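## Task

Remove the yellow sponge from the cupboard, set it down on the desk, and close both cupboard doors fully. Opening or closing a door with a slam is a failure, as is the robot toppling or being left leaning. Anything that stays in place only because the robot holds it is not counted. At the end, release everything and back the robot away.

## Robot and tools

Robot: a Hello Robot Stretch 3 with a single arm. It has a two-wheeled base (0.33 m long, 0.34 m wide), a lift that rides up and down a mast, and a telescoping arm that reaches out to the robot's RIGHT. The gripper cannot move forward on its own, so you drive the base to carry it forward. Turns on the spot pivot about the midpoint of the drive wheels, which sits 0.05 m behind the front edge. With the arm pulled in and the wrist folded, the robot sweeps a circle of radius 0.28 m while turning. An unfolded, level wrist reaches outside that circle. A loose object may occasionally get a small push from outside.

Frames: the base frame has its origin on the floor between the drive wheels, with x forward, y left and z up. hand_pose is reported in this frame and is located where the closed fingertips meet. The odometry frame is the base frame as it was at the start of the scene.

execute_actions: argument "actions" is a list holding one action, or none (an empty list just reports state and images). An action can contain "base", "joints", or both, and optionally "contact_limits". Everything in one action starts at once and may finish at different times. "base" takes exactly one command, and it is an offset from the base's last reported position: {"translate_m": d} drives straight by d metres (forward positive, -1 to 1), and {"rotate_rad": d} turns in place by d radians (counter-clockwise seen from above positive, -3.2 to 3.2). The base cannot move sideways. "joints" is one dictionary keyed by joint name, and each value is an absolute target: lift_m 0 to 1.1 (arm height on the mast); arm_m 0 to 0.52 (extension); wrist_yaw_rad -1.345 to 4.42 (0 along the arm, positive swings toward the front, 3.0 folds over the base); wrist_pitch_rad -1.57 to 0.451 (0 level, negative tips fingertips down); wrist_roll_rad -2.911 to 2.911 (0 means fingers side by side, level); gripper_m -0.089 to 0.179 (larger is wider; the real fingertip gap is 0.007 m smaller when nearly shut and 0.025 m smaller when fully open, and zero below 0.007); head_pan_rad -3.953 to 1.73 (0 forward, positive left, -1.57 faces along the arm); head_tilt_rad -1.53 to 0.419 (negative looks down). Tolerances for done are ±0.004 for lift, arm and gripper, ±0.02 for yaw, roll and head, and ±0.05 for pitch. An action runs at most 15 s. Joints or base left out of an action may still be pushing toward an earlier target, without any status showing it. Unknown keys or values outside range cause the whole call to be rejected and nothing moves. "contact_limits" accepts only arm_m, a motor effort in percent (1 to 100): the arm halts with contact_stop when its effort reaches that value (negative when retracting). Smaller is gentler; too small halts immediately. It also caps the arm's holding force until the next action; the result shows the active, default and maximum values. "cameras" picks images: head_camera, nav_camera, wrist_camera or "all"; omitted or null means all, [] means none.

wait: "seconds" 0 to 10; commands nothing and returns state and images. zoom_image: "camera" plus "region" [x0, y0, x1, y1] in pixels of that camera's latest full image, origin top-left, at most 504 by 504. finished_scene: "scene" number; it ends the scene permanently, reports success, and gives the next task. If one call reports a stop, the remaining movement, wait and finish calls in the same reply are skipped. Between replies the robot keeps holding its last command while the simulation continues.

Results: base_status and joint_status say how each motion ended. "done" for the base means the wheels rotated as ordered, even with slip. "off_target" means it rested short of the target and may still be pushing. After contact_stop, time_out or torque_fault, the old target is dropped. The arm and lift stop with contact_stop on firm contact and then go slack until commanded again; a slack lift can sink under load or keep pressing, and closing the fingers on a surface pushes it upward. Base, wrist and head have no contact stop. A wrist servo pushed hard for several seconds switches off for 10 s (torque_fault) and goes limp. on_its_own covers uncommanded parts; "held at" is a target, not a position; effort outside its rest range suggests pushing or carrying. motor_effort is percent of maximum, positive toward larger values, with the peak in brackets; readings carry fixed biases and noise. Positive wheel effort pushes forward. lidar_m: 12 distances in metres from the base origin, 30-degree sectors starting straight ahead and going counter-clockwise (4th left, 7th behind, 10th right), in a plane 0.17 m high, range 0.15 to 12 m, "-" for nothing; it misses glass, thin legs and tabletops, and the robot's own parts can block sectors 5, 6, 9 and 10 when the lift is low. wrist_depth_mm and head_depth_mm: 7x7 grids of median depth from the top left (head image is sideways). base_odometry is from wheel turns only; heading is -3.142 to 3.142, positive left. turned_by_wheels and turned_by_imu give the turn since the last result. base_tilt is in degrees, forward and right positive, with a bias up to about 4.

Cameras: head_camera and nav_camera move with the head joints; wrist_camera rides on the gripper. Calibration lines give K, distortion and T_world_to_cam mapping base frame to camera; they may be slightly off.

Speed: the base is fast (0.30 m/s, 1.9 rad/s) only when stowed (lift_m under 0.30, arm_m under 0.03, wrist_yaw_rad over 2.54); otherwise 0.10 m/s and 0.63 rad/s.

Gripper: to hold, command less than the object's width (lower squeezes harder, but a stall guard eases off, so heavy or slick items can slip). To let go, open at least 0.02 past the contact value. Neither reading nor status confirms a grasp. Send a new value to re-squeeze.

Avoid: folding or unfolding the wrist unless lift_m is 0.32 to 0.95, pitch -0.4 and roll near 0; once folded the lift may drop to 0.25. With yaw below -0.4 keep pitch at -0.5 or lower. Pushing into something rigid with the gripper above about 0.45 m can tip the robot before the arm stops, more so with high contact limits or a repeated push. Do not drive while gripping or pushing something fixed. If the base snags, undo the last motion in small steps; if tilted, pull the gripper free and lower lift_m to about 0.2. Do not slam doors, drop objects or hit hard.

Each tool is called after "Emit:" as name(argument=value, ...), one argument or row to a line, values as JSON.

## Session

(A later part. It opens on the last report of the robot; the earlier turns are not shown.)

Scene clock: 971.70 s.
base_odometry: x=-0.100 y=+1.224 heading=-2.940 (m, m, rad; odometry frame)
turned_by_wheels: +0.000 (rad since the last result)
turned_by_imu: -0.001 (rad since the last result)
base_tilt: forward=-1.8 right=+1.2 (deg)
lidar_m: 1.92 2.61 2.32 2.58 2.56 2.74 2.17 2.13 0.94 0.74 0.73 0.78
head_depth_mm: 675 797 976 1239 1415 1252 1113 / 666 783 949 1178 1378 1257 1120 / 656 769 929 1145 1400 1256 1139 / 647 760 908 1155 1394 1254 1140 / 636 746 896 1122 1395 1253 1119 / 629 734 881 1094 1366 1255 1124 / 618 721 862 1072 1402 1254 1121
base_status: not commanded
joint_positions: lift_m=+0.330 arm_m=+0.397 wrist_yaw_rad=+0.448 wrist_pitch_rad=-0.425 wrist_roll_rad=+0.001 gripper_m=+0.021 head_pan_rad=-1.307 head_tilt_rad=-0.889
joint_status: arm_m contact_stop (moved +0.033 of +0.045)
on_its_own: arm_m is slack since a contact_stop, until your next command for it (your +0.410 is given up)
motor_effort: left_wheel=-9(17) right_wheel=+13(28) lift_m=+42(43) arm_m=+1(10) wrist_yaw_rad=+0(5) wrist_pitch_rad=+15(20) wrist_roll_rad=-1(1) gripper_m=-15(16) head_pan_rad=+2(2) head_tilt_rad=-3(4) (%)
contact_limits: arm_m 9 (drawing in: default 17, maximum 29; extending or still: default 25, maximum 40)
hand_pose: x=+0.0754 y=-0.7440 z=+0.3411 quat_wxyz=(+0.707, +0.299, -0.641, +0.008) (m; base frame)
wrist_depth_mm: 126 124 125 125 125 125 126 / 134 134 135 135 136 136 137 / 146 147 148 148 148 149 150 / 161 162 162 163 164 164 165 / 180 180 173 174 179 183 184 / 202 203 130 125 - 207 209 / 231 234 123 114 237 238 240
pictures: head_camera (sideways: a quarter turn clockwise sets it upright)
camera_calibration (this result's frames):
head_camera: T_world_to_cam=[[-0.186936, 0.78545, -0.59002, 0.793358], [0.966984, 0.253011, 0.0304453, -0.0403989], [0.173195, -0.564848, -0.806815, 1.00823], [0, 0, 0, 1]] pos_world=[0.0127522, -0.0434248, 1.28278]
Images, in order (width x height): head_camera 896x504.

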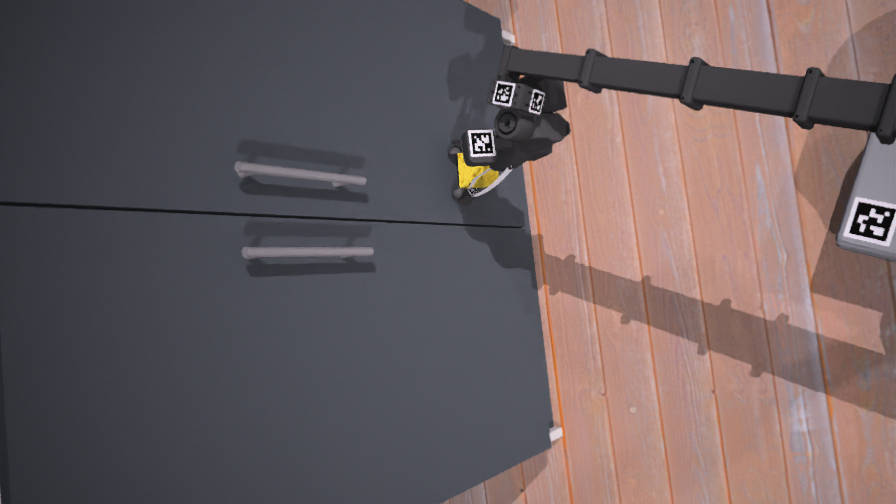

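Emit:
execute_actions(
  actions=[
    {"base": {"rotate_rad": 0.90}, "joints": {"arm_m": 0.0, "wrist_yaw_rad": 2.65, "wrist_pitch_rad": -0.3, "lift_m": 0.29, "head_pan_rad": 0.0, "head_tilt_rad": -0.4}},
  ],
  cameras=["head_camera", "wrist_camera"],
)

Emit:
execute_actions(
  actions=[
    {"base": {"translate_m": 1.0}},
  ],
  cameras=["head_camera"],
)

Scene clock: 1030.67 s.
base_odometry: x=-0.100 y=+1.224 heading=-2.040 (m, m, rad; odometry frame)
turned_by_wheels: +0.900 (rad since the last result)
turned_by_imu: +0.802 (rad since the last result)
base_tilt: forward=-1.8 right=+1.1 (deg)
lidar_m: 2.34 2.73 2.55 2.57 2.28 2.12 1.97 0.79 0.73 0.74 1.53 2.62
head_depth_mm: 2200 2367 2552 2705 2216 1700 1379 / 2276 2446 2644 2805 2201 1706 1372 / 2403 2568 2776 2970 2224 1696 1375 / 2471 2664 2509 2843 2230 1698 1375 / 2621 2814 3075 3202 2223 1706 1367 / 2708 2909 3327 3190 2228 1704 1379 / 2863 3064 3425 3120 2208 1687 1368
base_status: done
joint_positions: lift_m=+0.290 arm_m=+0.000 wrist_yaw_rad=+2.648 wrist_pitch_rad=-0.320 wrist_roll_rad=+0.003 gripper_m=+0.021 head_pan_rad=-0.007 head_tilt_rad=-0.407
joint_status: all done
motor_effort: left_wheel=-4(56) right_wheel=+4(78) lift_m=+31(35) arm_m=-2(7) wrist_yaw_rad=+1(65) wrist_pitch_rad=+12(49) wrist_roll_rad=-2(5) gripper_m=-16(27) head_pan_rad=+2(36) head_tilt_rad=+3(25) (%)
hand_pose: x=+0.0903 y=+0.0623 z=+0.3255 quat_wxyz=(+0.280, +0.705, -0.061, +0.649) (m; base frame)
wrist_depth_mm: - - - - - - - / - - - - - - - / - - - - - - - / 959 981 967 989 - - - / 719 740 777 739 811 774 770 / 577 588 130 126 - 615 612 / 487 490 124 115 492 507 514
pictures: head_camera (sideways: a quarter turn clockwise sets it upright), wrist_camera
camera_calibration (this result's frames):
head_camera: T_world_to_cam=[[-0.4409, 0.0275117, -0.897135, 1.19521], [-0.0000036397, 0.99953, 0.0306536, -0.034791], [0.897556, 0.0135184, -0.440692, 0.52756], [0, 0, 0, 1]] pos_world=[0.0534542, -0.00523948, 1.30582]
wrist_camera: T_world_to_cam=[[0.87466, -0.484699, 0.00603373, -0.0510536], [-0.21457, -0.398302, -0.891805, 0.36975], [0.43466, 0.778731, -0.45238, 0.223132], [0, 0, 0, 1]] pos_world=[0.0270053, -0.051233, 0.430993]
Images, in order (width x height): head_camera 896x504, wrist_camera 644x364.

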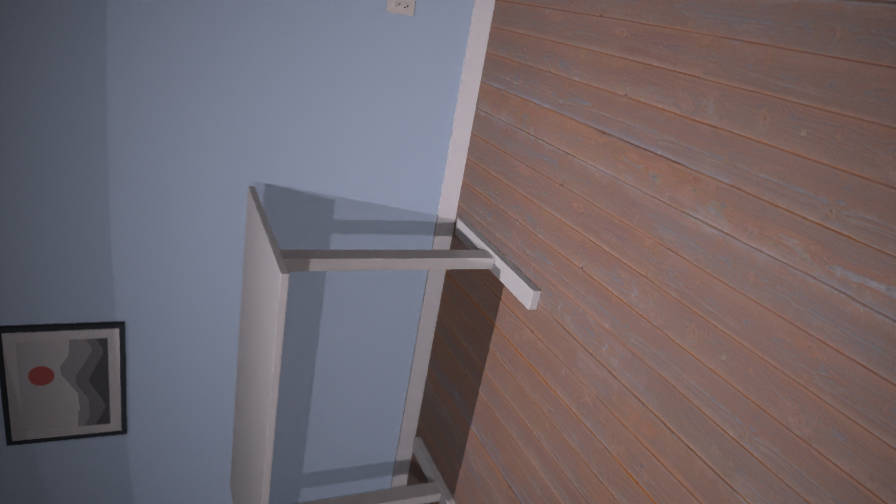

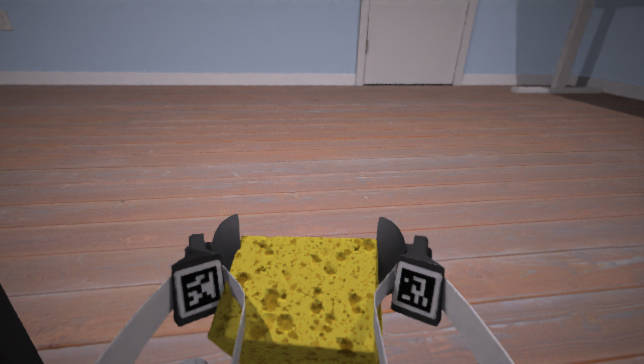

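Scene clock: 1035.67 s.
base_odometry: x=-0.552 y=+0.332 heading=-2.041 (m, m, rad; odometry frame)
turned_by_wheels: +0.000 (rad since the last result)
turned_by_imu: +0.003 (rad since the last result)
base_tilt: forward=-1.8 right=+1.1 (deg)
lidar_m: 1.34 2.19 2.14 2.18 2.76 3.01 1.83 1.27 1.59 1.61 1.84 1.71
head_depth_mm: 1416 1505 1623 1756 1906 1687 1369 / 1467 1582 1702 1841 1986 1702 1377 / 1537 1647 1744 1937 2060 1703 1380 / 1592 1720 1489 1518 1741 1702 1374 / 1662 1799 1484 2180 2227 1691 1376 / 1723 1891 1492 2302 2210 1693 1373 / 1804 2002 1489 2450 2234 1698 1367
base_status: done
joint_positions: lift_m=+0.290 arm_m=+0.000 wrist_yaw_rad=+2.648 wrist_pitch_rad=-0.320 wrist_roll_rad=+0.003 gripper_m=+0.021 head_pan_rad=-0.007 head_tilt_rad=-0.407
joint_status: not commanded
motor_effort: left_wheel=-4(9) right_wheel=+4(13) lift_m=+31(31) arm_m=-2(2) wrist_yaw_rad=+0(1) wrist_pitch_rad=+11(11) wrist_roll_rad=-2(2) gripper_m=-17(16) head_pan_rad=+2(3) head_tilt_rad=+4(3) (%)
hand_pose: x=+0.0903 y=+0.0623 z=+0.3256 quat_wxyz=(+0.280, +0.705, -0.061, +0.649) (m; base frame)
wrist_depth_mm: - - - - - - - / - - - - - - - / - - - - - - - / 962 974 963 976 - - - / 724 736 780 750 791 782 784 / 580 593 130 126 - 612 615 / 491 492 125 115 486 510 511
pictures: head_camera (sideways: a quarter turn clockwise sets it upright)
camera_calibration (this result's frames):
head_camera: T_world_to_cam=[[-0.440903, 0.0274603, -0.897135, 1.19521], [-0.00012015, 0.99953, 0.0306536, -0.0347903], [0.897555, 0.013623, -0.440693, 0.52756], [0, 0, 0, 1]] pos_world=[0.0534548, -0.00523396, 1.30582]
Images, in order (width x height): head_camera 896x504.

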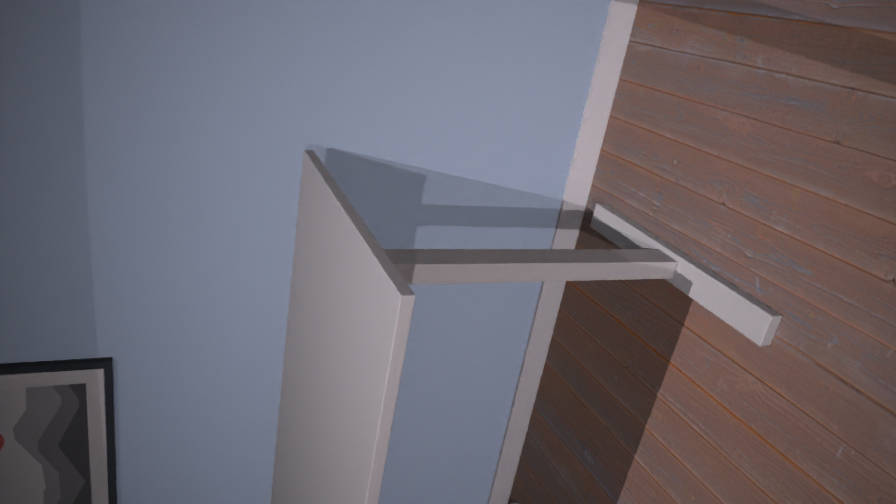

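Emit:
execute_actions(
  actions=[
    {"base": {"translate_m": 0.55}, "joints": {"lift_m": 0.85, "wrist_yaw_rad": 0.03, "head_pan_rad": -1.2, "head_tilt_rad": -0.7}},
  ],
  cameras=["head_camera"],
)

Scene clock: 1063.63 s.
base_odometry: x=-0.801 y=-0.158 heading=-2.041 (m, m, rad; odometry frame)
turned_by_wheels: +0.000 (rad since the last result)
turned_by_imu: +0.000 (rad since the last result)
base_tilt: forward=-1.8 right=+1.1 (deg)
lidar_m: 0.80 1.55 1.92 1.95 2.48 3.51 2.18 1.73 1.81 1.83 1.31 1.21
head_depth_mm: 1742 1916 2133 1989 1669 - - / 1787 2031 2300 2006 1668 1394 1179 / 1611 1842 2168 1995 1627 1364 1182 / 1462 1631 1892 1999 1619 1371 1177 / 1328 1485 1677 1875 1631 1364 1181 / 1218 1353 1516 1720 1616 1369 1174 / 1128 1242 1377 1543 1623 1367 1181
base_status: done
joint_positions: lift_m=+0.850 arm_m=+0.000 wrist_yaw_rad=+0.032 wrist_pitch_rad=-0.320 wrist_roll_rad=+0.002 gripper_m=+0.021 head_pan_rad=-1.193 head_tilt_rad=-0.691
joint_status: all done
motor_effort: left_wheel=-4(10) right_wheel=+4(13) lift_m=+50(51) arm_m=-2(2) wrist_yaw_rad=-3(3) wrist_pitch_rad=+11(11) wrist_roll_rad=-1(2) gripper_m=-16(16) head_pan_rad=-3(36) head_tilt_rad=-2(18) (%)
hand_pose: x=-0.0139 y=-0.3808 z=+0.8850 quat_wxyz=(+0.699, +0.124, -0.697, -0.102) (m; base frame)
wrist_depth_mm: 940 - - - - - - / 994 - - - - - - / - - - - - - - / - - - - - - - / - - - - - - - / - - 130 126 - - - / - - 125 115 - - -
pictures: head_camera (sideways: a quarter turn clockwise sets it upright)
camera_calibration (this result's frames):
head_camera: T_world_to_cam=[[-0.226338, 0.636455, -0.737358, 0.985588], [0.929686, 0.36701, 0.0314127, -0.0414389], [0.29061, -0.678402, -0.674772, 0.8358], [0, 0, 0, 1]] pos_world=[0.0187085, -0.0450659, 1.29201]
Images, in order (width x height): head_camera 896x504.

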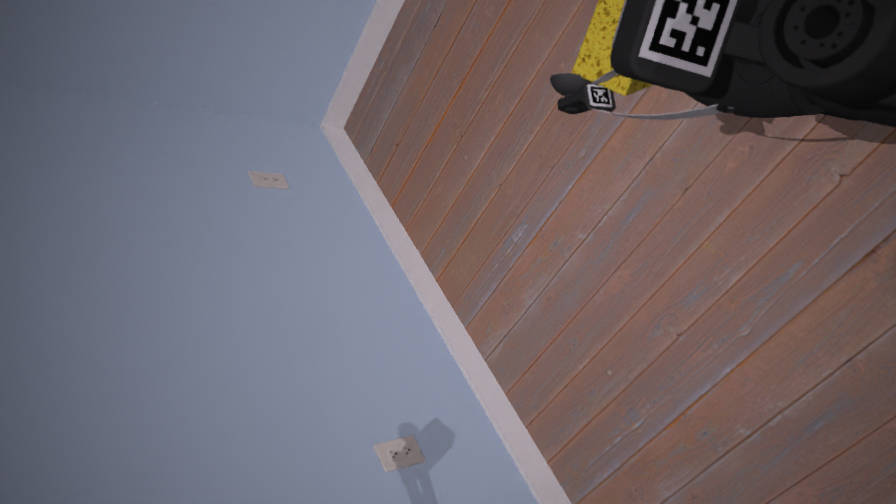

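Emit:
execute_actions(
  actions=[],
)

Scene clock: 1079.77 s.
base_odometry: x=-0.801 y=-0.158 heading=-2.041 (m, m, rad; odometry frame)
turned_by_wheels: +0.000 (rad since the last result)
turned_by_imu: +0.000 (rad since the last result)
base_tilt: forward=-1.9 right=+1.2 (deg)
lidar_m: 0.80 1.55 1.92 1.94 2.49 3.52 2.18 1.73 1.80 1.83 1.30 1.21
head_depth_mm: 1750 1916 2124 1994 1678 - - / 1799 2047 2305 2003 1673 1398 1179 / 1605 1847 2149 2000 1624 1370 1182 / 1454 1649 1886 1995 1617 1369 1179 / 1319 1483 1677 1870 1632 1363 1183 / 1221 1352 1510 1723 1621 1364 1177 / 1128 1240 1377 1540 1631 1366 1177
base_status: done
joint_positions: lift_m=+0.850 arm_m=+0.000 wrist_yaw_rad=+0.032 wrist_pitch_rad=-0.320 wrist_roll_rad=+0.002 gripper_m=+0.021 head_pan_rad=-1.193 head_tilt_rad=-0.691
joint_status: all done
motor_effort: left_wheel=-4(10) right_wheel=+4(13) lift_m=+50(51) arm_m=-2(2) wrist_yaw_rad=-2(3) wrist_pitch_rad=+12(11) wrist_roll_rad=-1(2) gripper_m=-16(16) head_pan_rad=-4(36) head_tilt_rad=-3(18) (%)
hand_pose: x=-0.0139 y=-0.3808 z=+0.8850 quat_wxyz=(+0.699, +0.124, -0.697, -0.102) (m; base frame)
wrist_depth_mm: 961 - - - - - - / 987 - - - - - - / - - - - - - - / - - - - - - - / - - - - - - - / - - 130 126 - - - / - - 125 115 - - -
pictures: head_camera (sideways: a quarter turn clockwise sets it upright), nav_camera (sideways: a quarter turn counterclockwise sets it upright), wrist_camera
camera_calibration (this result's frames):
head_camera: T_world_to_cam=[[-0.226338, 0.636455, -0.737358, 0.985588], [0.929686, 0.36701, 0.0314127, -0.0414389], [0.29061, -0.678402, -0.674772, 0.8358], [0, 0, 0, 1]] pos_world=[0.0187085, -0.0450659, 1.29201]
nav_camera: T_world_to_cam=[[0.235613, -0.597967, 0.766108, -0.958571], [-0.926228, -0.37685, -0.00928462, 0.0682071], [0.29426, -0.707403, -0.642644, 0.791358], [0, 0, 0, 1]] pos_world=[0.056162, 0.0123187, 1.24356]
wrist_camera: T_world_to_cam=[[-0.999786, -0.0196236, 0.00648067, -0.0274121], [-0.0146486, 0.451724, -0.892038, 0.99654], [0.0145775, -0.891942, -0.451915, 0.224166], [0, 0, 0, 1]] pos_world=[-0.0160762, -0.250756, 0.990433]
Images, in order (width x height): head_camera 896x504, nav_camera 672x504, wrist_camera 644x364.

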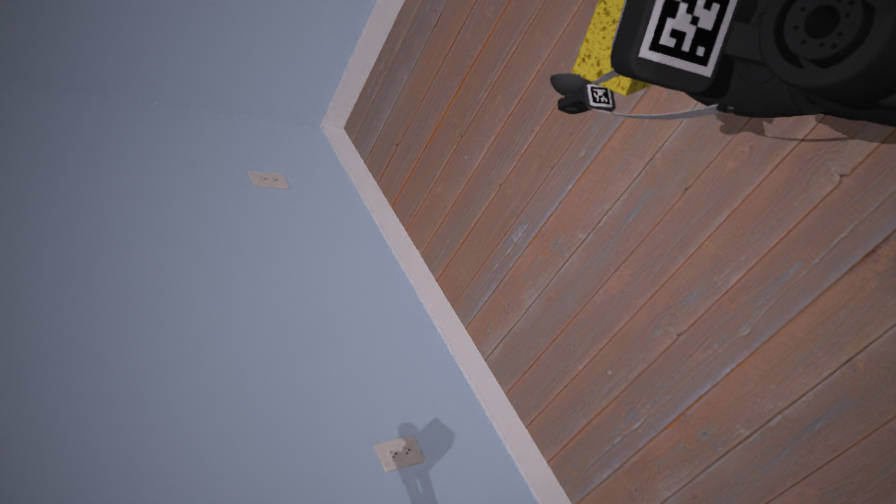

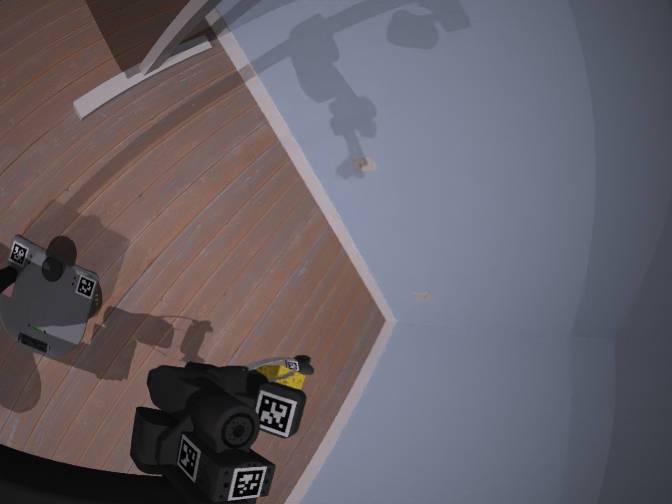

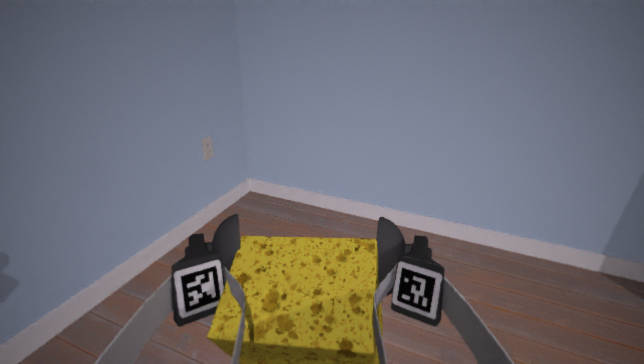

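Emit:
execute_actions(
  actions=[
    {"base": {"rotate_rad": 1.80}, "joints": {"lift_m": 1.02, "arm_m": 0.27, "head_pan_rad": -1.57, "head_tilt_rad": -0.6}},
  ],
)

Scene clock: 1108.10 s.
base_odometry: x=-0.801 y=-0.158 heading=-0.241 (m, m, rad; odometry frame)
turned_by_wheels: +1.800 (rad since the last result)
turned_by_imu: +1.762 (rad since the last result)
base_tilt: forward=-1.7 right=+1.2 (deg)
lidar_m: 2.08 3.06 3.51 1.74 1.73 1.81 1.57 1.23 1.21 0.80 1.75 1.92
head_depth_mm: 1049 - 827 1419 1582 1437 1214 / 1108 - 726 1041 1657 1448 1218 / 1195 - 694 609 1221 1340 1225 / 1284 1295 729 610 1746 1439 1197 / 1390 1286 806 663 1761 1443 1218 / 1501 1293 805 2076 1772 1444 1223 / 1650 1294 809 2171 1748 1441 1227
base_status: done
joint_positions: lift_m=+1.020 arm_m=+0.270 wrist_yaw_rad=+0.031 wrist_pitch_rad=-0.319 wrist_roll_rad=+0.002 gripper_m=+0.021 head_pan_rad=-1.563 head_tilt_rad=-0.606
joint_status: all done
motor_effort: left_wheel=-4(10) right_wheel=+4(9) lift_m=+49(52) arm_m=+2(4) wrist_yaw_rad=-1(2) wrist_pitch_rad=+11(11) wrist_roll_rad=-2(2) gripper_m=-16(16) head_pan_rad=-2(23) head_tilt_rad=+3(8) (%)
hand_pose: x=-0.0143 y=-0.6504 z=+1.0551 quat_wxyz=(+0.699, +0.123, -0.697, -0.102) (m; base frame)
wrist_depth_mm: - - - 863 725 649 567 / - - - 918 788 668 586 / 674 681 711 737 759 693 607 / 457 468 473 479 489 500 640 / 350 350 375 363 388 373 659 / 283 284 130 126 - 296 720 / 236 238 125 115 237 247 743
pictures: head_camera (sideways: a quarter turn clockwise sets it upright), nav_camera (sideways: a quarter turn counterclockwise sets it upright), wrist_camera
camera_calibration (this result's frames):
head_camera: T_world_to_cam=[[0.0197775, 0.609984, -0.792167, 1.05553], [0.99947, 0.0084388, 0.0314511, -0.041918], [0.0258696, -0.792369, -0.609494, 0.752501], [0, 0, 0, 1]] pos_world=[0.00155322, -0.0472423, 1.29612]
nav_camera: T_world_to_cam=[[0.00277744, -0.575129, 0.818058, -1.02487], [-0.99982, -0.0169413, -0.00851589, 0.0676562], [0.0187567, -0.817887, -0.575073, 0.705135], [0, 0, 0, 1]] pos_world=[0.0572646, -0.0115662, 1.24448]
wrist_camera: T_world_to_cam=[[-0.999813, -0.0182119, 0.00647974, -0.0332172], [-0.0140068, 0.451537, -0.892142, 1.27001], [0.0133218, -0.892067, -0.451708, 0.0602678], [0, 0, 0, 1]] pos_world=[-0.016225, -0.5203, 1.16047]
Images, in order (width x height): head_camera 896x504, nav_camera 672x504, wrist_camera 644x364.

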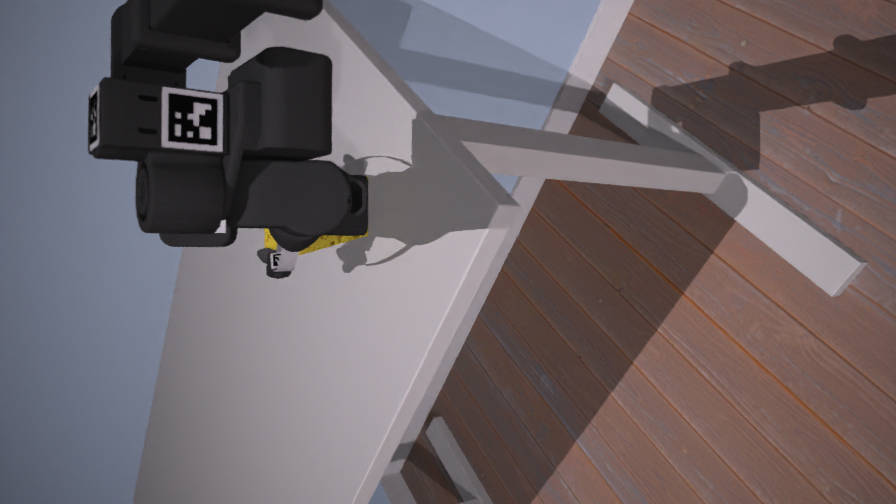

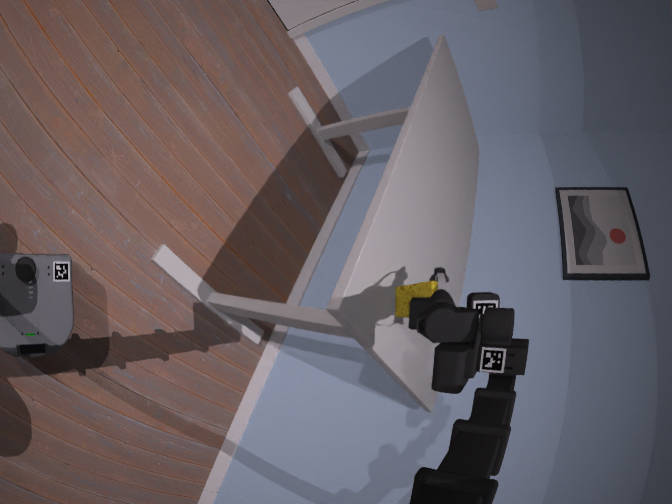

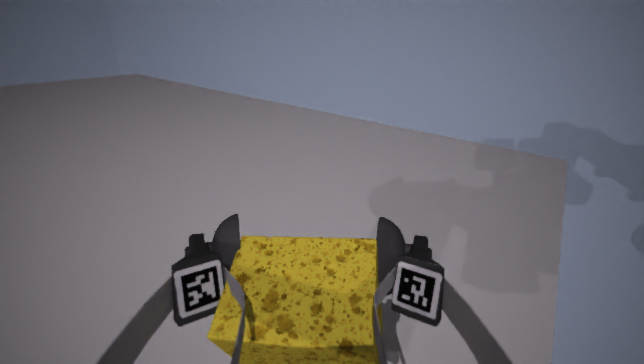

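Emit:
execute_actions(
  actions=[
    {"joints": {"lift_m": 1.01, "arm_m": 0.45, "head_tilt_rad": -0.45}},
  ],
)

Scene clock: 1153.00 s.
base_odometry: x=-0.801 y=-0.158 heading=-0.241 (m, m, rad; odometry frame)
turned_by_wheels: +0.000 (rad since the last result)
turned_by_imu: -0.001 (rad since the last result)
base_tilt: forward=-1.8 right=+1.2 (deg)
lidar_m: 2.07 3.07 3.52 1.74 1.73 1.81 1.58 1.23 1.21 0.80 1.75 1.92
head_depth_mm: 1051 1125 - 907 1425 1519 1328 / 1119 1188 1039 761 1485 1561 1327 / 1196 1277 - 762 600 1171 1254 / 1277 1388 1223 762 600 1612 1329 / 1372 1514 1224 760 1858 1631 1332 / 1508 1654 1225 762 2002 1624 1324 / 1630 1821 1225 805 2057 1614 1326
base_status: not commanded
joint_positions: lift_m=+1.010 arm_m=+0.450 wrist_yaw_rad=+0.031 wrist_pitch_rad=-0.319 wrist_roll_rad=+0.002 gripper_m=+0.021 head_pan_rad=-1.563 head_tilt_rad=-0.458
joint_status: all done
motor_effort: left_wheel=-3(3) right_wheel=+4(4) lift_m=+30(43) arm_m=+2(2) wrist_yaw_rad=-1(1) wrist_pitch_rad=+11(11) wrist_roll_rad=-1(1) gripper_m=-16(16) head_pan_rad=-2(3) head_tilt_rad=+3(16) (%)
hand_pose: x=-0.0143 y=-0.8303 z=+1.0457 quat_wxyz=(+0.699, +0.123, -0.697, -0.102) (m; base frame)
wrist_depth_mm: - - 837 705 589 520 457 / - - 907 743 633 541 481 / 644 655 677 689 651 577 501 / 441 442 452 461 472 477 502 / 333 338 357 346 369 356 359 / 269 270 130 126 - 282 285 / 226 226 126 115 226 234 237
pictures: head_camera (sideways: a quarter turn clockwise sets it upright), nav_camera (sideways: a quarter turn counterclockwise sets it upright), wrist_camera
camera_calibration (this result's frames):
head_camera: T_world_to_cam=[[0.0207109, 0.486537, -0.873415, 1.16146], [0.999435, 0.0130633, 0.0309761, -0.0413055], [0.0264807, -0.873562, -0.485991, 0.591817], [0, 0, 0, 1]] pos_world=[0.00155553, -0.0475633, 1.30333]
nav_camera: T_world_to_cam=[[0.00181812, -0.448244, 0.893909, -1.12378], [-0.999812, -0.0180917, -0.00703845, 0.0657342], [0.0193273, -0.893728, -0.448193, 0.540046], [0, 0, 0, 1]] pos_world=[0.0573273, -0.0198844, 1.24707]
wrist_camera: T_world_to_cam=[[-0.999813, -0.0182102, 0.00647967, -0.036433], [-0.014006, 0.451537, -0.892142, 1.34291], [0.0133203, -0.892066, -0.451708, -0.10452], [0, 0, 0, 1]] pos_world=[-0.0162252, -0.700275, 1.15109]
Images, in order (width x height): head_camera 896x504, nav_camera 672x504, wrist_camera 644x364.

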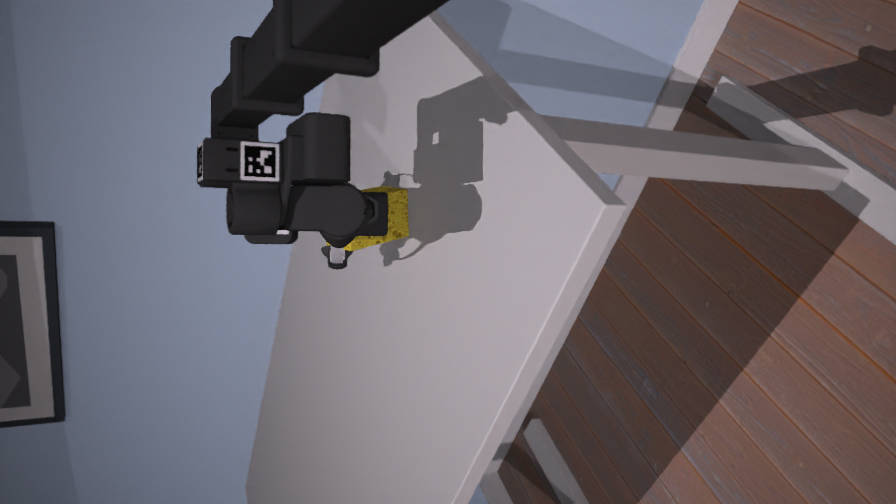

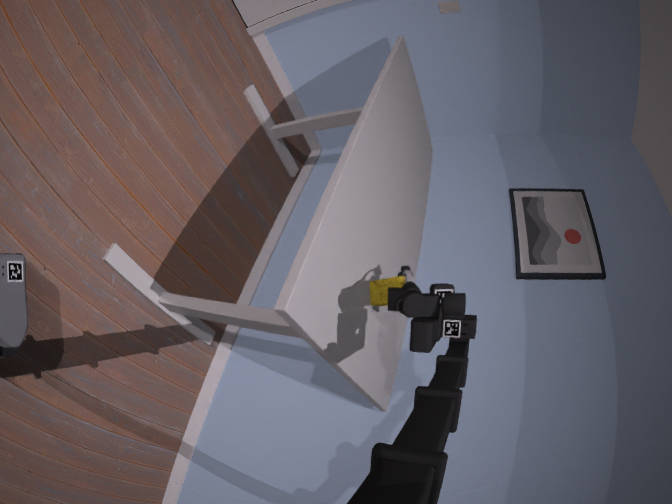

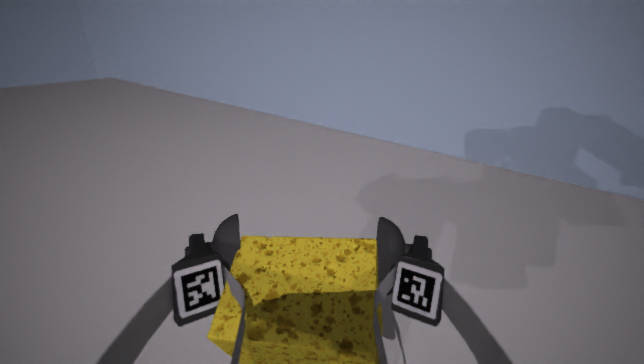

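Emit:
zoom_image(
  camera="head_camera",
  region=[280, 140, 500, 300],
)

Emit:
zoom_image(
  camera="nav_camera",
  region=[320, 240, 480, 360],
)

Region (280, 140, 500, 300) of head_camera's 896x504 image, scaled by 2.291, with more detail than that image has; it fills the top 367 rows of this view, and the rest is white.

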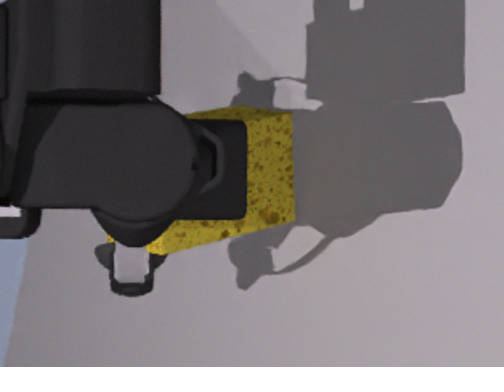

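Region (320, 240, 480, 360) of nav_camera's 672x504 image, scaled by 3.150, with more detail than that image has; it fills the top 378 rows of this view, and the rest is white.

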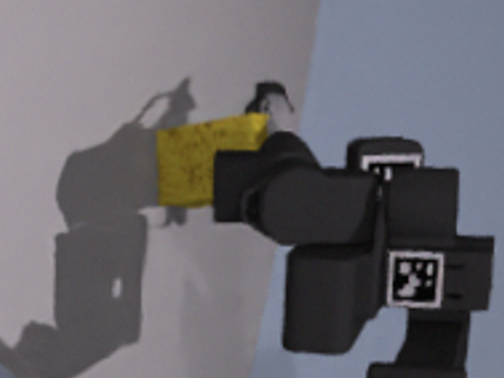

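Emit:
execute_actions(
  actions=[
    {"joints": {"lift_m": 0.988}},
  ],
)

Scene clock: 1220.57 s.
base_odometry: x=-0.801 y=-0.158 heading=-0.241 (m, m, rad; odometry frame)
turned_by_wheels: +0.000 (rad since the last result)
turned_by_imu: -0.001 (rad since the last result)
base_tilt: forward=-1.8 right=+1.0 (deg)
lidar_m: 2.08 3.07 3.51 1.74 1.72 1.81 1.57 1.23 1.21 0.80 1.75 1.92
head_depth_mm: 1052 1127 - 1323 1440 1516 1314 / 1113 1199 1050 763 1485 1574 1327 / 1194 1294 - 762 600 1174 1252 / 1279 1397 1231 764 601 1623 1329 / 1363 1518 1228 762 1851 1617 1324 / 1485 1664 1229 761 1967 1616 1329 / 1640 1820 1225 807 2076 1600 1326
base_status: not commanded
joint_positions: lift_m=+0.989 arm_m=+0.450 wrist_yaw_rad=+0.031 wrist_pitch_rad=-0.263 wrist_roll_rad=+0.002 gripper_m=+0.021 head_pan_rad=-1.563 head_tilt_rad=-0.458
joint_status: lift_m contact_stop (moved -0.022 of -0.022)
on_its_own: lift_m is slack since a contact_stop, until your next command for it; wrist_pitch_rad is at rest, and its effort (-22) is outside its rest range (-20 to +32)
motor_effort: left_wheel=-4(3) right_wheel=+4(4) lift_m=+40(41) arm_m=+3(2) wrist_yaw_rad=-1(1) wrist_pitch_rad=-22(23) wrist_roll_rad=-2(1) gripper_m=-16(16) head_pan_rad=-3(3) head_tilt_rad=+4(4) (%)
hand_pose: x=-0.0141 y=-0.8358 z=+1.0375 quat_wxyz=(+0.702, +0.104, -0.700, -0.082) (m; base frame)
wrist_depth_mm: - - 851 699 591 516 458 / - - 923 731 636 541 476 / 747 757 782 728 656 569 492 / 468 472 485 490 494 505 504 / 340 343 367 350 374 362 368 / 267 270 128 123 254 282 282 / 220 223 124 113 225 230 232
pictures: head_camera (sideways: a quarter turn clockwise sets it upright), nav_camera (sideways: a quarter turn counterclockwise sets it upright), wrist_camera
camera_calibration (this result's frames):
head_camera: T_world_to_cam=[[0.020711, 0.486537, -0.873415, 1.16146], [0.999435, 0.0130632, 0.0309761, -0.0413055], [0.0264806, -0.873562, -0.485991, 0.591817], [0, 0, 0, 1]] pos_world=[0.00155552, -0.0475633, 1.30333]
nav_camera: T_world_to_cam=[[0.00181807, -0.448244, 0.893909, -1.12378], [-0.999812, -0.0180916, -0.00703845, 0.0657342], [0.0193272, -0.893728, -0.448192, 0.540046], [0, 0, 0, 1]] pos_world=[0.0573273, -0.0198844, 1.24707]
wrist_camera: T_world_to_cam=[[-0.999824, -0.0178711, 0.00575519, -0.0352749], [-0.0124348, 0.40065, -0.916147, 1.32044], [0.0140667, -0.916057, -0.400801, -0.185938], [0, 0, 0, 1]] pos_world=[-0.0162337, -0.699993, 1.13539]
Images, in order (width x height): head_camera 896x504, nav_camera 672x504, wrist_camera 644x364.

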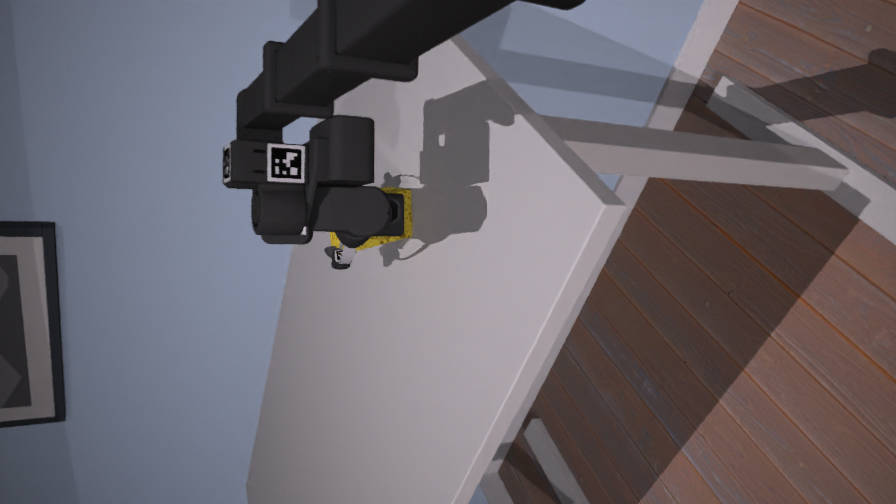

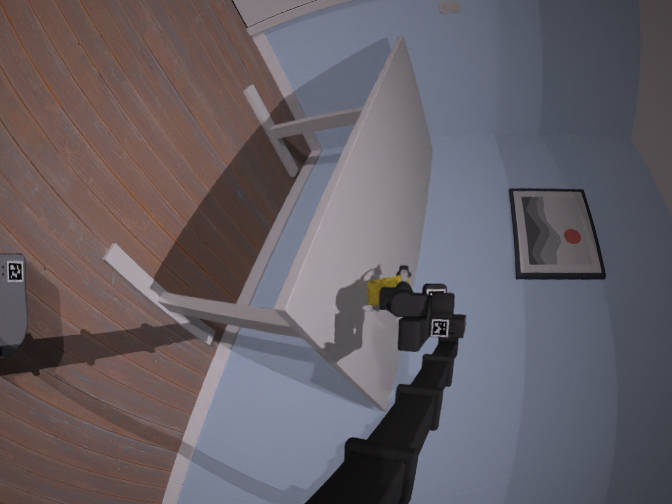

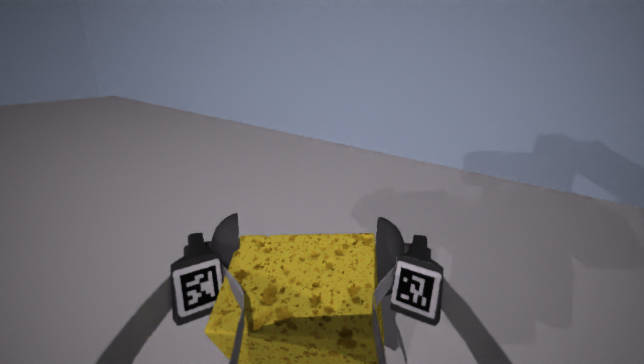

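Emit:
execute_actions(
  actions=[
    {"joints": {"lift_m": 0.985, "arm_m": 0.49}},
  ],
)

Scene clock: 1227.27 s.
base_odometry: x=-0.801 y=-0.158 heading=-0.241 (m, m, rad; odometry frame)
turned_by_wheels: +0.000 (rad since the last result)
turned_by_imu: -0.001 (rad since the last result)
base_tilt: forward=-1.8 right=+1.1 (deg)
lidar_m: 2.08 3.06 3.51 1.74 1.73 1.80 1.57 1.23 1.21 0.80 1.76 1.92
head_depth_mm: 1055 1124 1170 1090 1437 1523 1322 / 1119 1195 1044 763 1478 1572 1325 / 1189 1276 - 764 600 1165 1263 / 1275 1400 1234 763 600 1614 1330 / 1378 1525 1228 763 1856 1626 1327 / 1478 1647 1226 765 1993 1609 1328 / 1644 1836 1233 808 2068 1622 1334
base_status: not commanded
joint_positions: lift_m=+0.988 arm_m=+0.490 wrist_yaw_rad=+0.027 wrist_pitch_rad=-0.255 wrist_roll_rad=+0.002 gripper_m=+0.021 head_pan_rad=-1.563 head_tilt_rad=-0.458
joint_status: lift_m contact_stop (moved +0.000 of -0.004); the others done
on_its_own: lift_m is slack since a contact_stop, until your next command for it; wrist_pitch_rad is at rest, and its effort (-26) is outside its rest range (-20 to +32)
motor_effort: left_wheel=-5(6) right_wheel=+8(8) lift_m=+39(41) arm_m=+4(5) wrist_yaw_rad=+2(2) wrist_pitch_rad=-26(27) wrist_roll_rad=-1(1) gripper_m=-16(15) head_pan_rad=-3(2) head_tilt_rad=+4(3) (%)
hand_pose: x=-0.0151 y=-0.8763 z=+1.0390 quat_wxyz=(+0.702, +0.099, -0.701, -0.081) (m; base frame)
wrist_depth_mm: - - 804 658 564 488 433 / - - 868 688 584 505 451 / 768 784 824 723 620 536 463 / 478 487 495 499 504 533 481 / 347 350 374 359 373 366 373 / 269 276 127 120 257 284 287 / 223 223 115 108 225 232 235
pictures: head_camera (sideways: a quarter turn clockwise sets it upright), nav_camera (sideways: a quarter turn counterclockwise sets it upright), wrist_camera
camera_calibration (this result's frames):
head_camera: T_world_to_cam=[[0.0207111, 0.486531, -0.873418, 1.16146], [0.999435, 0.0130633, 0.0309761, -0.0413054], [0.0264805, -0.873565, -0.485986, 0.59181], [0, 0, 0, 1]] pos_world=[0.00155552, -0.0475633, 1.30333]
nav_camera: T_world_to_cam=[[0.00181797, -0.448239, 0.893912, -1.12378], [-0.999812, -0.0180915, -0.00703838, 0.0657341], [0.0193271, -0.893731, -0.448187, 0.540039], [0, 0, 0, 1]] pos_world=[0.0573273, -0.0198848, 1.24707]
wrist_camera: T_world_to_cam=[[-0.99989, -0.0136777, 0.00566666, -0.0332247], [-0.0105931, 0.393553, -0.919241, 1.33508], [0.010343, -0.9192, -0.393655, -0.232668], [0, 0, 0, 1]] pos_world=[-0.016672, -0.739747, 1.13585]
Images, in order (width x height): head_camera 896x504, nav_camera 672x504, wrist_camera 644x364.

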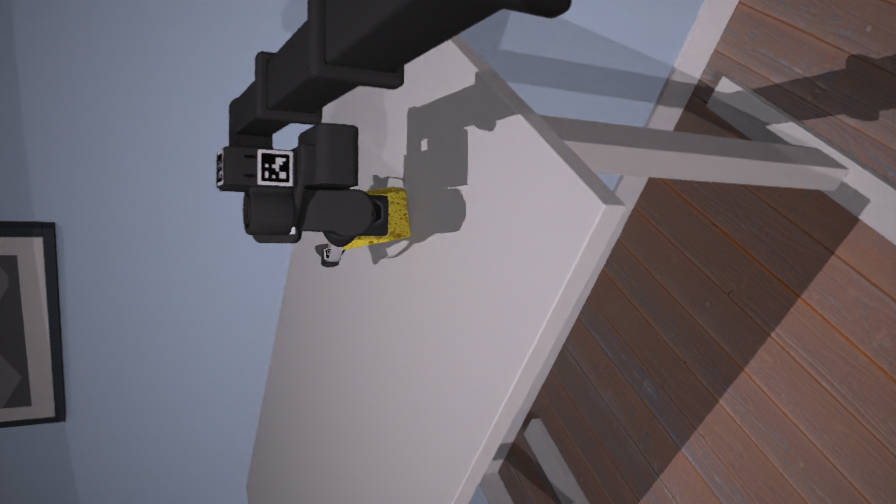

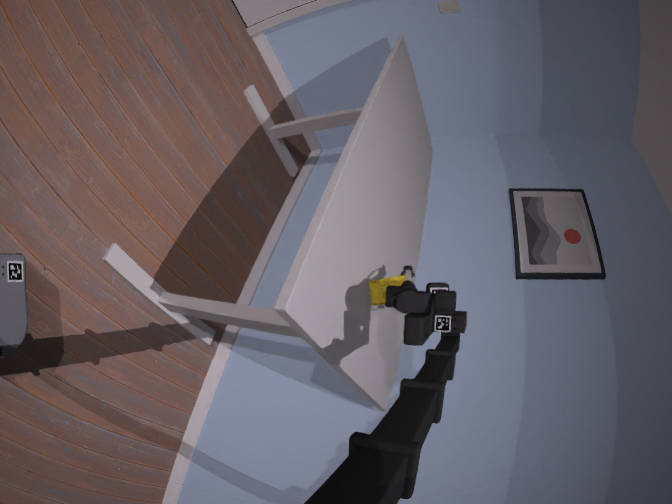

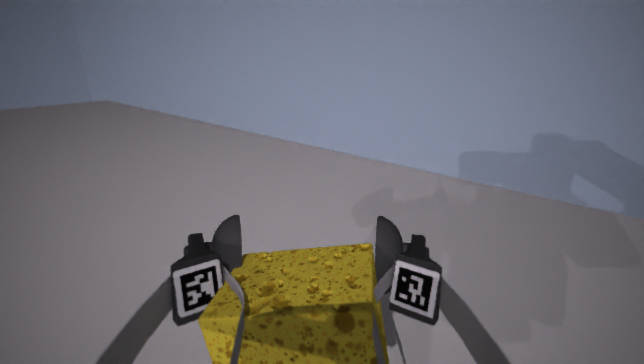

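Emit:
execute_actions(
  actions=[
    {"joints": {"lift_m": 0.986, "arm_m": 0.52}},
  ],
)

Scene clock: 1233.53 s.
base_odometry: x=-0.801 y=-0.158 heading=-0.241 (m, m, rad; odometry frame)
turned_by_wheels: +0.000 (rad since the last result)
turned_by_imu: -0.001 (rad since the last result)
base_tilt: forward=-1.7 right=+1.1 (deg)
lidar_m: 2.08 3.05 3.52 1.74 1.73 1.81 1.57 1.23 1.21 0.80 1.75 1.92
head_depth_mm: 1053 1130 - 828 1437 1525 1324 / 1122 1197 1041 760 1497 1570 1327 / 1190 1286 972 764 601 1165 1257 / 1278 1386 1226 762 598 1614 1333 / 1364 1520 1227 761 1842 1612 1335 / 1480 1652 1228 761 2002 1617 1319 / 1637 1829 1231 808 2053 1614 1325
base_status: not commanded
joint_positions: lift_m=+0.989 arm_m=+0.518 wrist_yaw_rad=+0.026 wrist_pitch_rad=-0.246 wrist_roll_rad=+0.002 gripper_m=+0.021 head_pan_rad=-1.563 head_tilt_rad=-0.458
joint_status: lift_m contact_stop (moved +0.001 of -0.002); the others done
joint sent to its limit — the command would take arm_m past its upper limit, so that joint was sent only as far as its limit.
on_its_own: lift_m is slack since a contact_stop, until your next command for it; wrist_pitch_rad is at rest, and its effort (-32) is outside its rest range (-20 to +32)
motor_effort: left_wheel=-7(7) right_wheel=+9(9) lift_m=+39(38) arm_m=+3(4) wrist_yaw_rad=+2(2) wrist_pitch_rad=-32(32) wrist_roll_rad=-1(2) gripper_m=-15(16) head_pan_rad=-3(2) head_tilt_rad=+3(3) (%)
hand_pose: x=-0.0151 y=-0.9055 z=+1.0419 quat_wxyz=(+0.702, +0.096, -0.701, -0.078) (m; base frame)
wrist_depth_mm: - 969 777 637 549 479 419 / - - 841 673 571 494 432 / 813 830 820 712 593 512 450 / 495 503 508 517 529 519 466 / 353 358 384 366 395 378 375 / 275 278 128 121 - 291 292 / 228 229 112 106 233 237 238
pictures: head_camera (sideways: a quarter turn clockwise sets it upright), nav_camera (sideways: a quarter turn counterclockwise sets it upright), wrist_camera
camera_calibration (this result's frames):
head_camera: T_world_to_cam=[[0.0207114, 0.4865, -0.873435, 1.16148], [0.999435, 0.0130643, 0.0309759, -0.0413052], [0.0264806, -0.873583, -0.485954, 0.591769], [0, 0, 0, 1]] pos_world=[0.00155551, -0.0475632, 1.30333]
nav_camera: T_world_to_cam=[[0.00181768, -0.448206, 0.893928, -1.12381], [-0.999812, -0.0180917, -0.007038, 0.0657336], [0.0193271, -0.893747, -0.448155, 0.539997], [0, 0, 0, 1]] pos_world=[0.0573274, -0.0198868, 1.24707]
wrist_camera: T_world_to_cam=[[-0.999892, -0.0136162, 0.00555267, -0.0334476], [-0.0103691, 0.385129, -0.922804, 1.34535], [0.0104266, -0.922762, -0.385229, -0.270341], [0, 0, 0, 1]] pos_world=[-0.0166752, -0.768049, 1.13754]
Images, in order (width x height): head_camera 896x504, nav_camera 672x504, wrist_camera 644x364.

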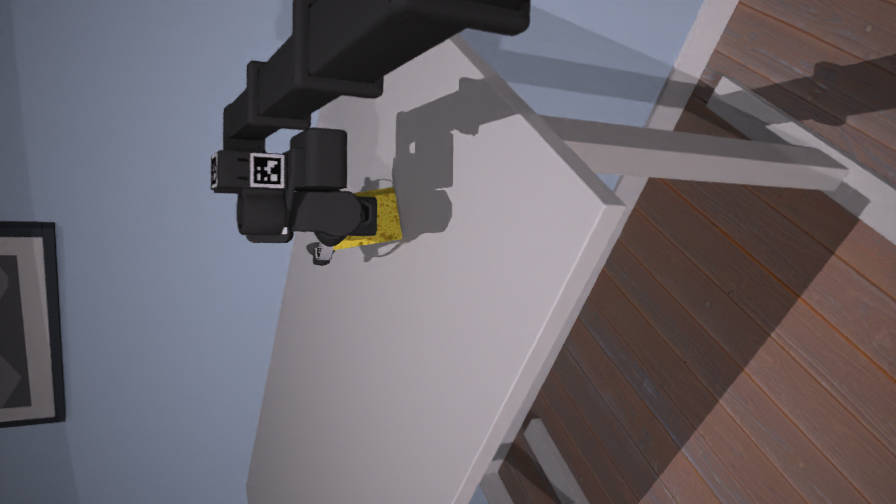

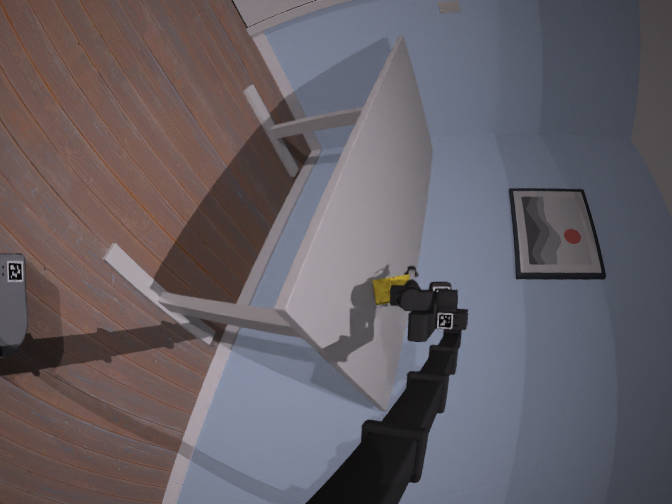

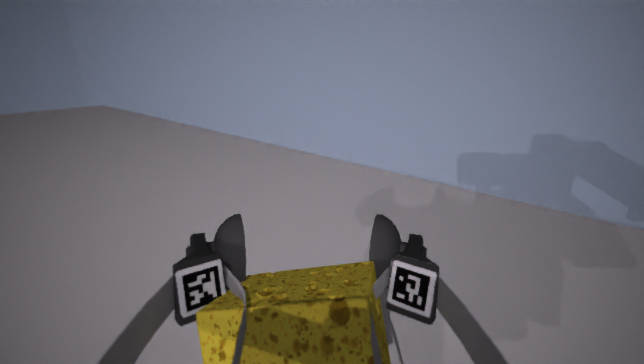

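Emit:
execute_actions(
  actions=[
    {"joints": {"lift_m": 1.0, "gripper_m": 0.13}},
  ],
)

Scene clock: 1246.23 s.
base_odometry: x=-0.801 y=-0.158 heading=-0.241 (m, m, rad; odometry frame)
turned_by_wheels: +0.000 (rad since the last result)
turned_by_imu: +0.000 (rad since the last result)
base_tilt: forward=-1.8 right=+1.2 (deg)
lidar_m: 2.08 3.06 3.51 1.74 1.73 1.81 1.57 1.23 1.21 0.80 1.75 1.92
head_depth_mm: 1047 1128 - 827 1423 1528 1323 / 1118 1188 1044 759 1492 1577 1330 / 1189 1279 1043 764 599 1167 1250 / 1265 1391 1130 763 598 1622 1322 / 1378 1512 1224 760 1847 1629 1323 / 1482 1653 1225 763 1991 1612 1325 / 1632 1836 1225 804 2063 1617 1320
base_status: not commanded
joint_positions: lift_m=+1.000 arm_m=+0.518 wrist_yaw_rad=+0.031 wrist_pitch_rad=-0.302 wrist_roll_rad=+0.002 gripper_m=+0.130 head_pan_rad=-1.563 head_tilt_rad=-0.458
joint_status: all done
motor_effort: left_wheel=-2(7) right_wheel=+3(9) lift_m=+45(46) arm_m=+3(3) wrist_yaw_rad=-1(2) wrist_pitch_rad=+1(31) wrist_roll_rad=-1(1) gripper_m=+0(82) head_pan_rad=-3(1) head_tilt_rad=+2(4) (%)
hand_pose: x=-0.0142 y=-0.9004 z=+1.0394 quat_wxyz=(+0.700, +0.117, -0.698, -0.096) (m; base frame)
wrist_depth_mm: - 990 774 632 537 470 417 / - - 852 687 571 485 428 / 661 667 686 694 603 510 454 / 440 446 449 462 467 479 467 / 327 348 335 340 344 349 353 / 263 - 121 120 273 283 280 / 222 206 105 104 226 219 232
pictures: head_camera (sideways: a quarter turn clockwise sets it upright), nav_camera (sideways: a quarter turn counterclockwise sets it upright), wrist_camera
camera_calibration (this result's frames):
head_camera: T_world_to_cam=[[0.0207114, 0.4865, -0.873435, 1.16148], [0.999435, 0.0130643, 0.0309759, -0.0413052], [0.0264806, -0.873583, -0.485954, 0.591769], [0, 0, 0, 1]] pos_world=[0.00155551, -0.0475632, 1.30333]
nav_camera: T_world_to_cam=[[0.00181768, -0.448206, 0.893928, -1.12381], [-0.999812, -0.0180917, -0.007038, 0.0657336], [0.0193271, -0.893747, -0.448155, 0.539997], [0, 0, 0, 1]] pos_world=[0.0573274, -0.0198868, 1.24707]
wrist_camera: T_world_to_cam=[[-0.999814, -0.0182737, 0.00624507, -0.0373828], [-0.0135829, 0.435572, -0.900051, 1.3628], [0.0137271, -0.899968, -0.435739, -0.193527], [0, 0, 0, 1]] pos_world=[-0.0162085, -0.768447, 1.14249]
Images, in order (width x height): head_camera 896x504, nav_camera 672x504, wrist_camera 644x364.

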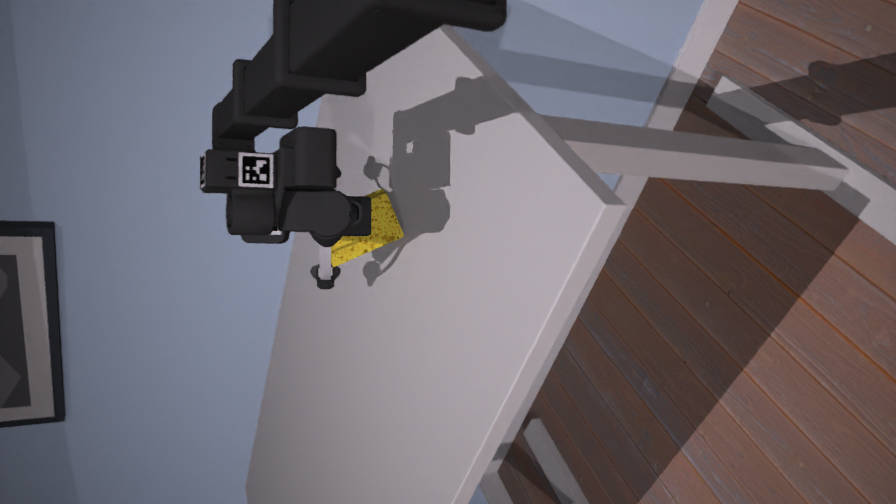

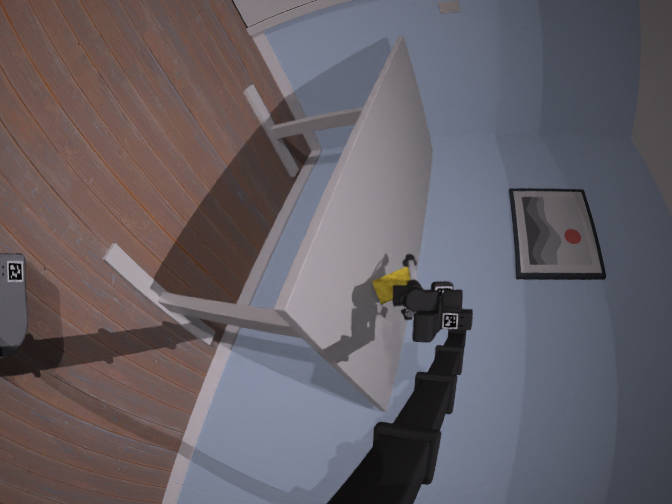

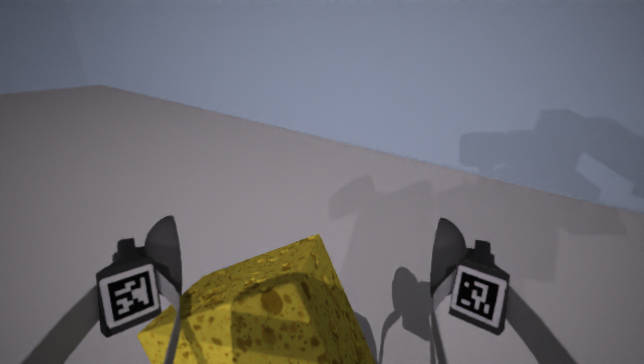

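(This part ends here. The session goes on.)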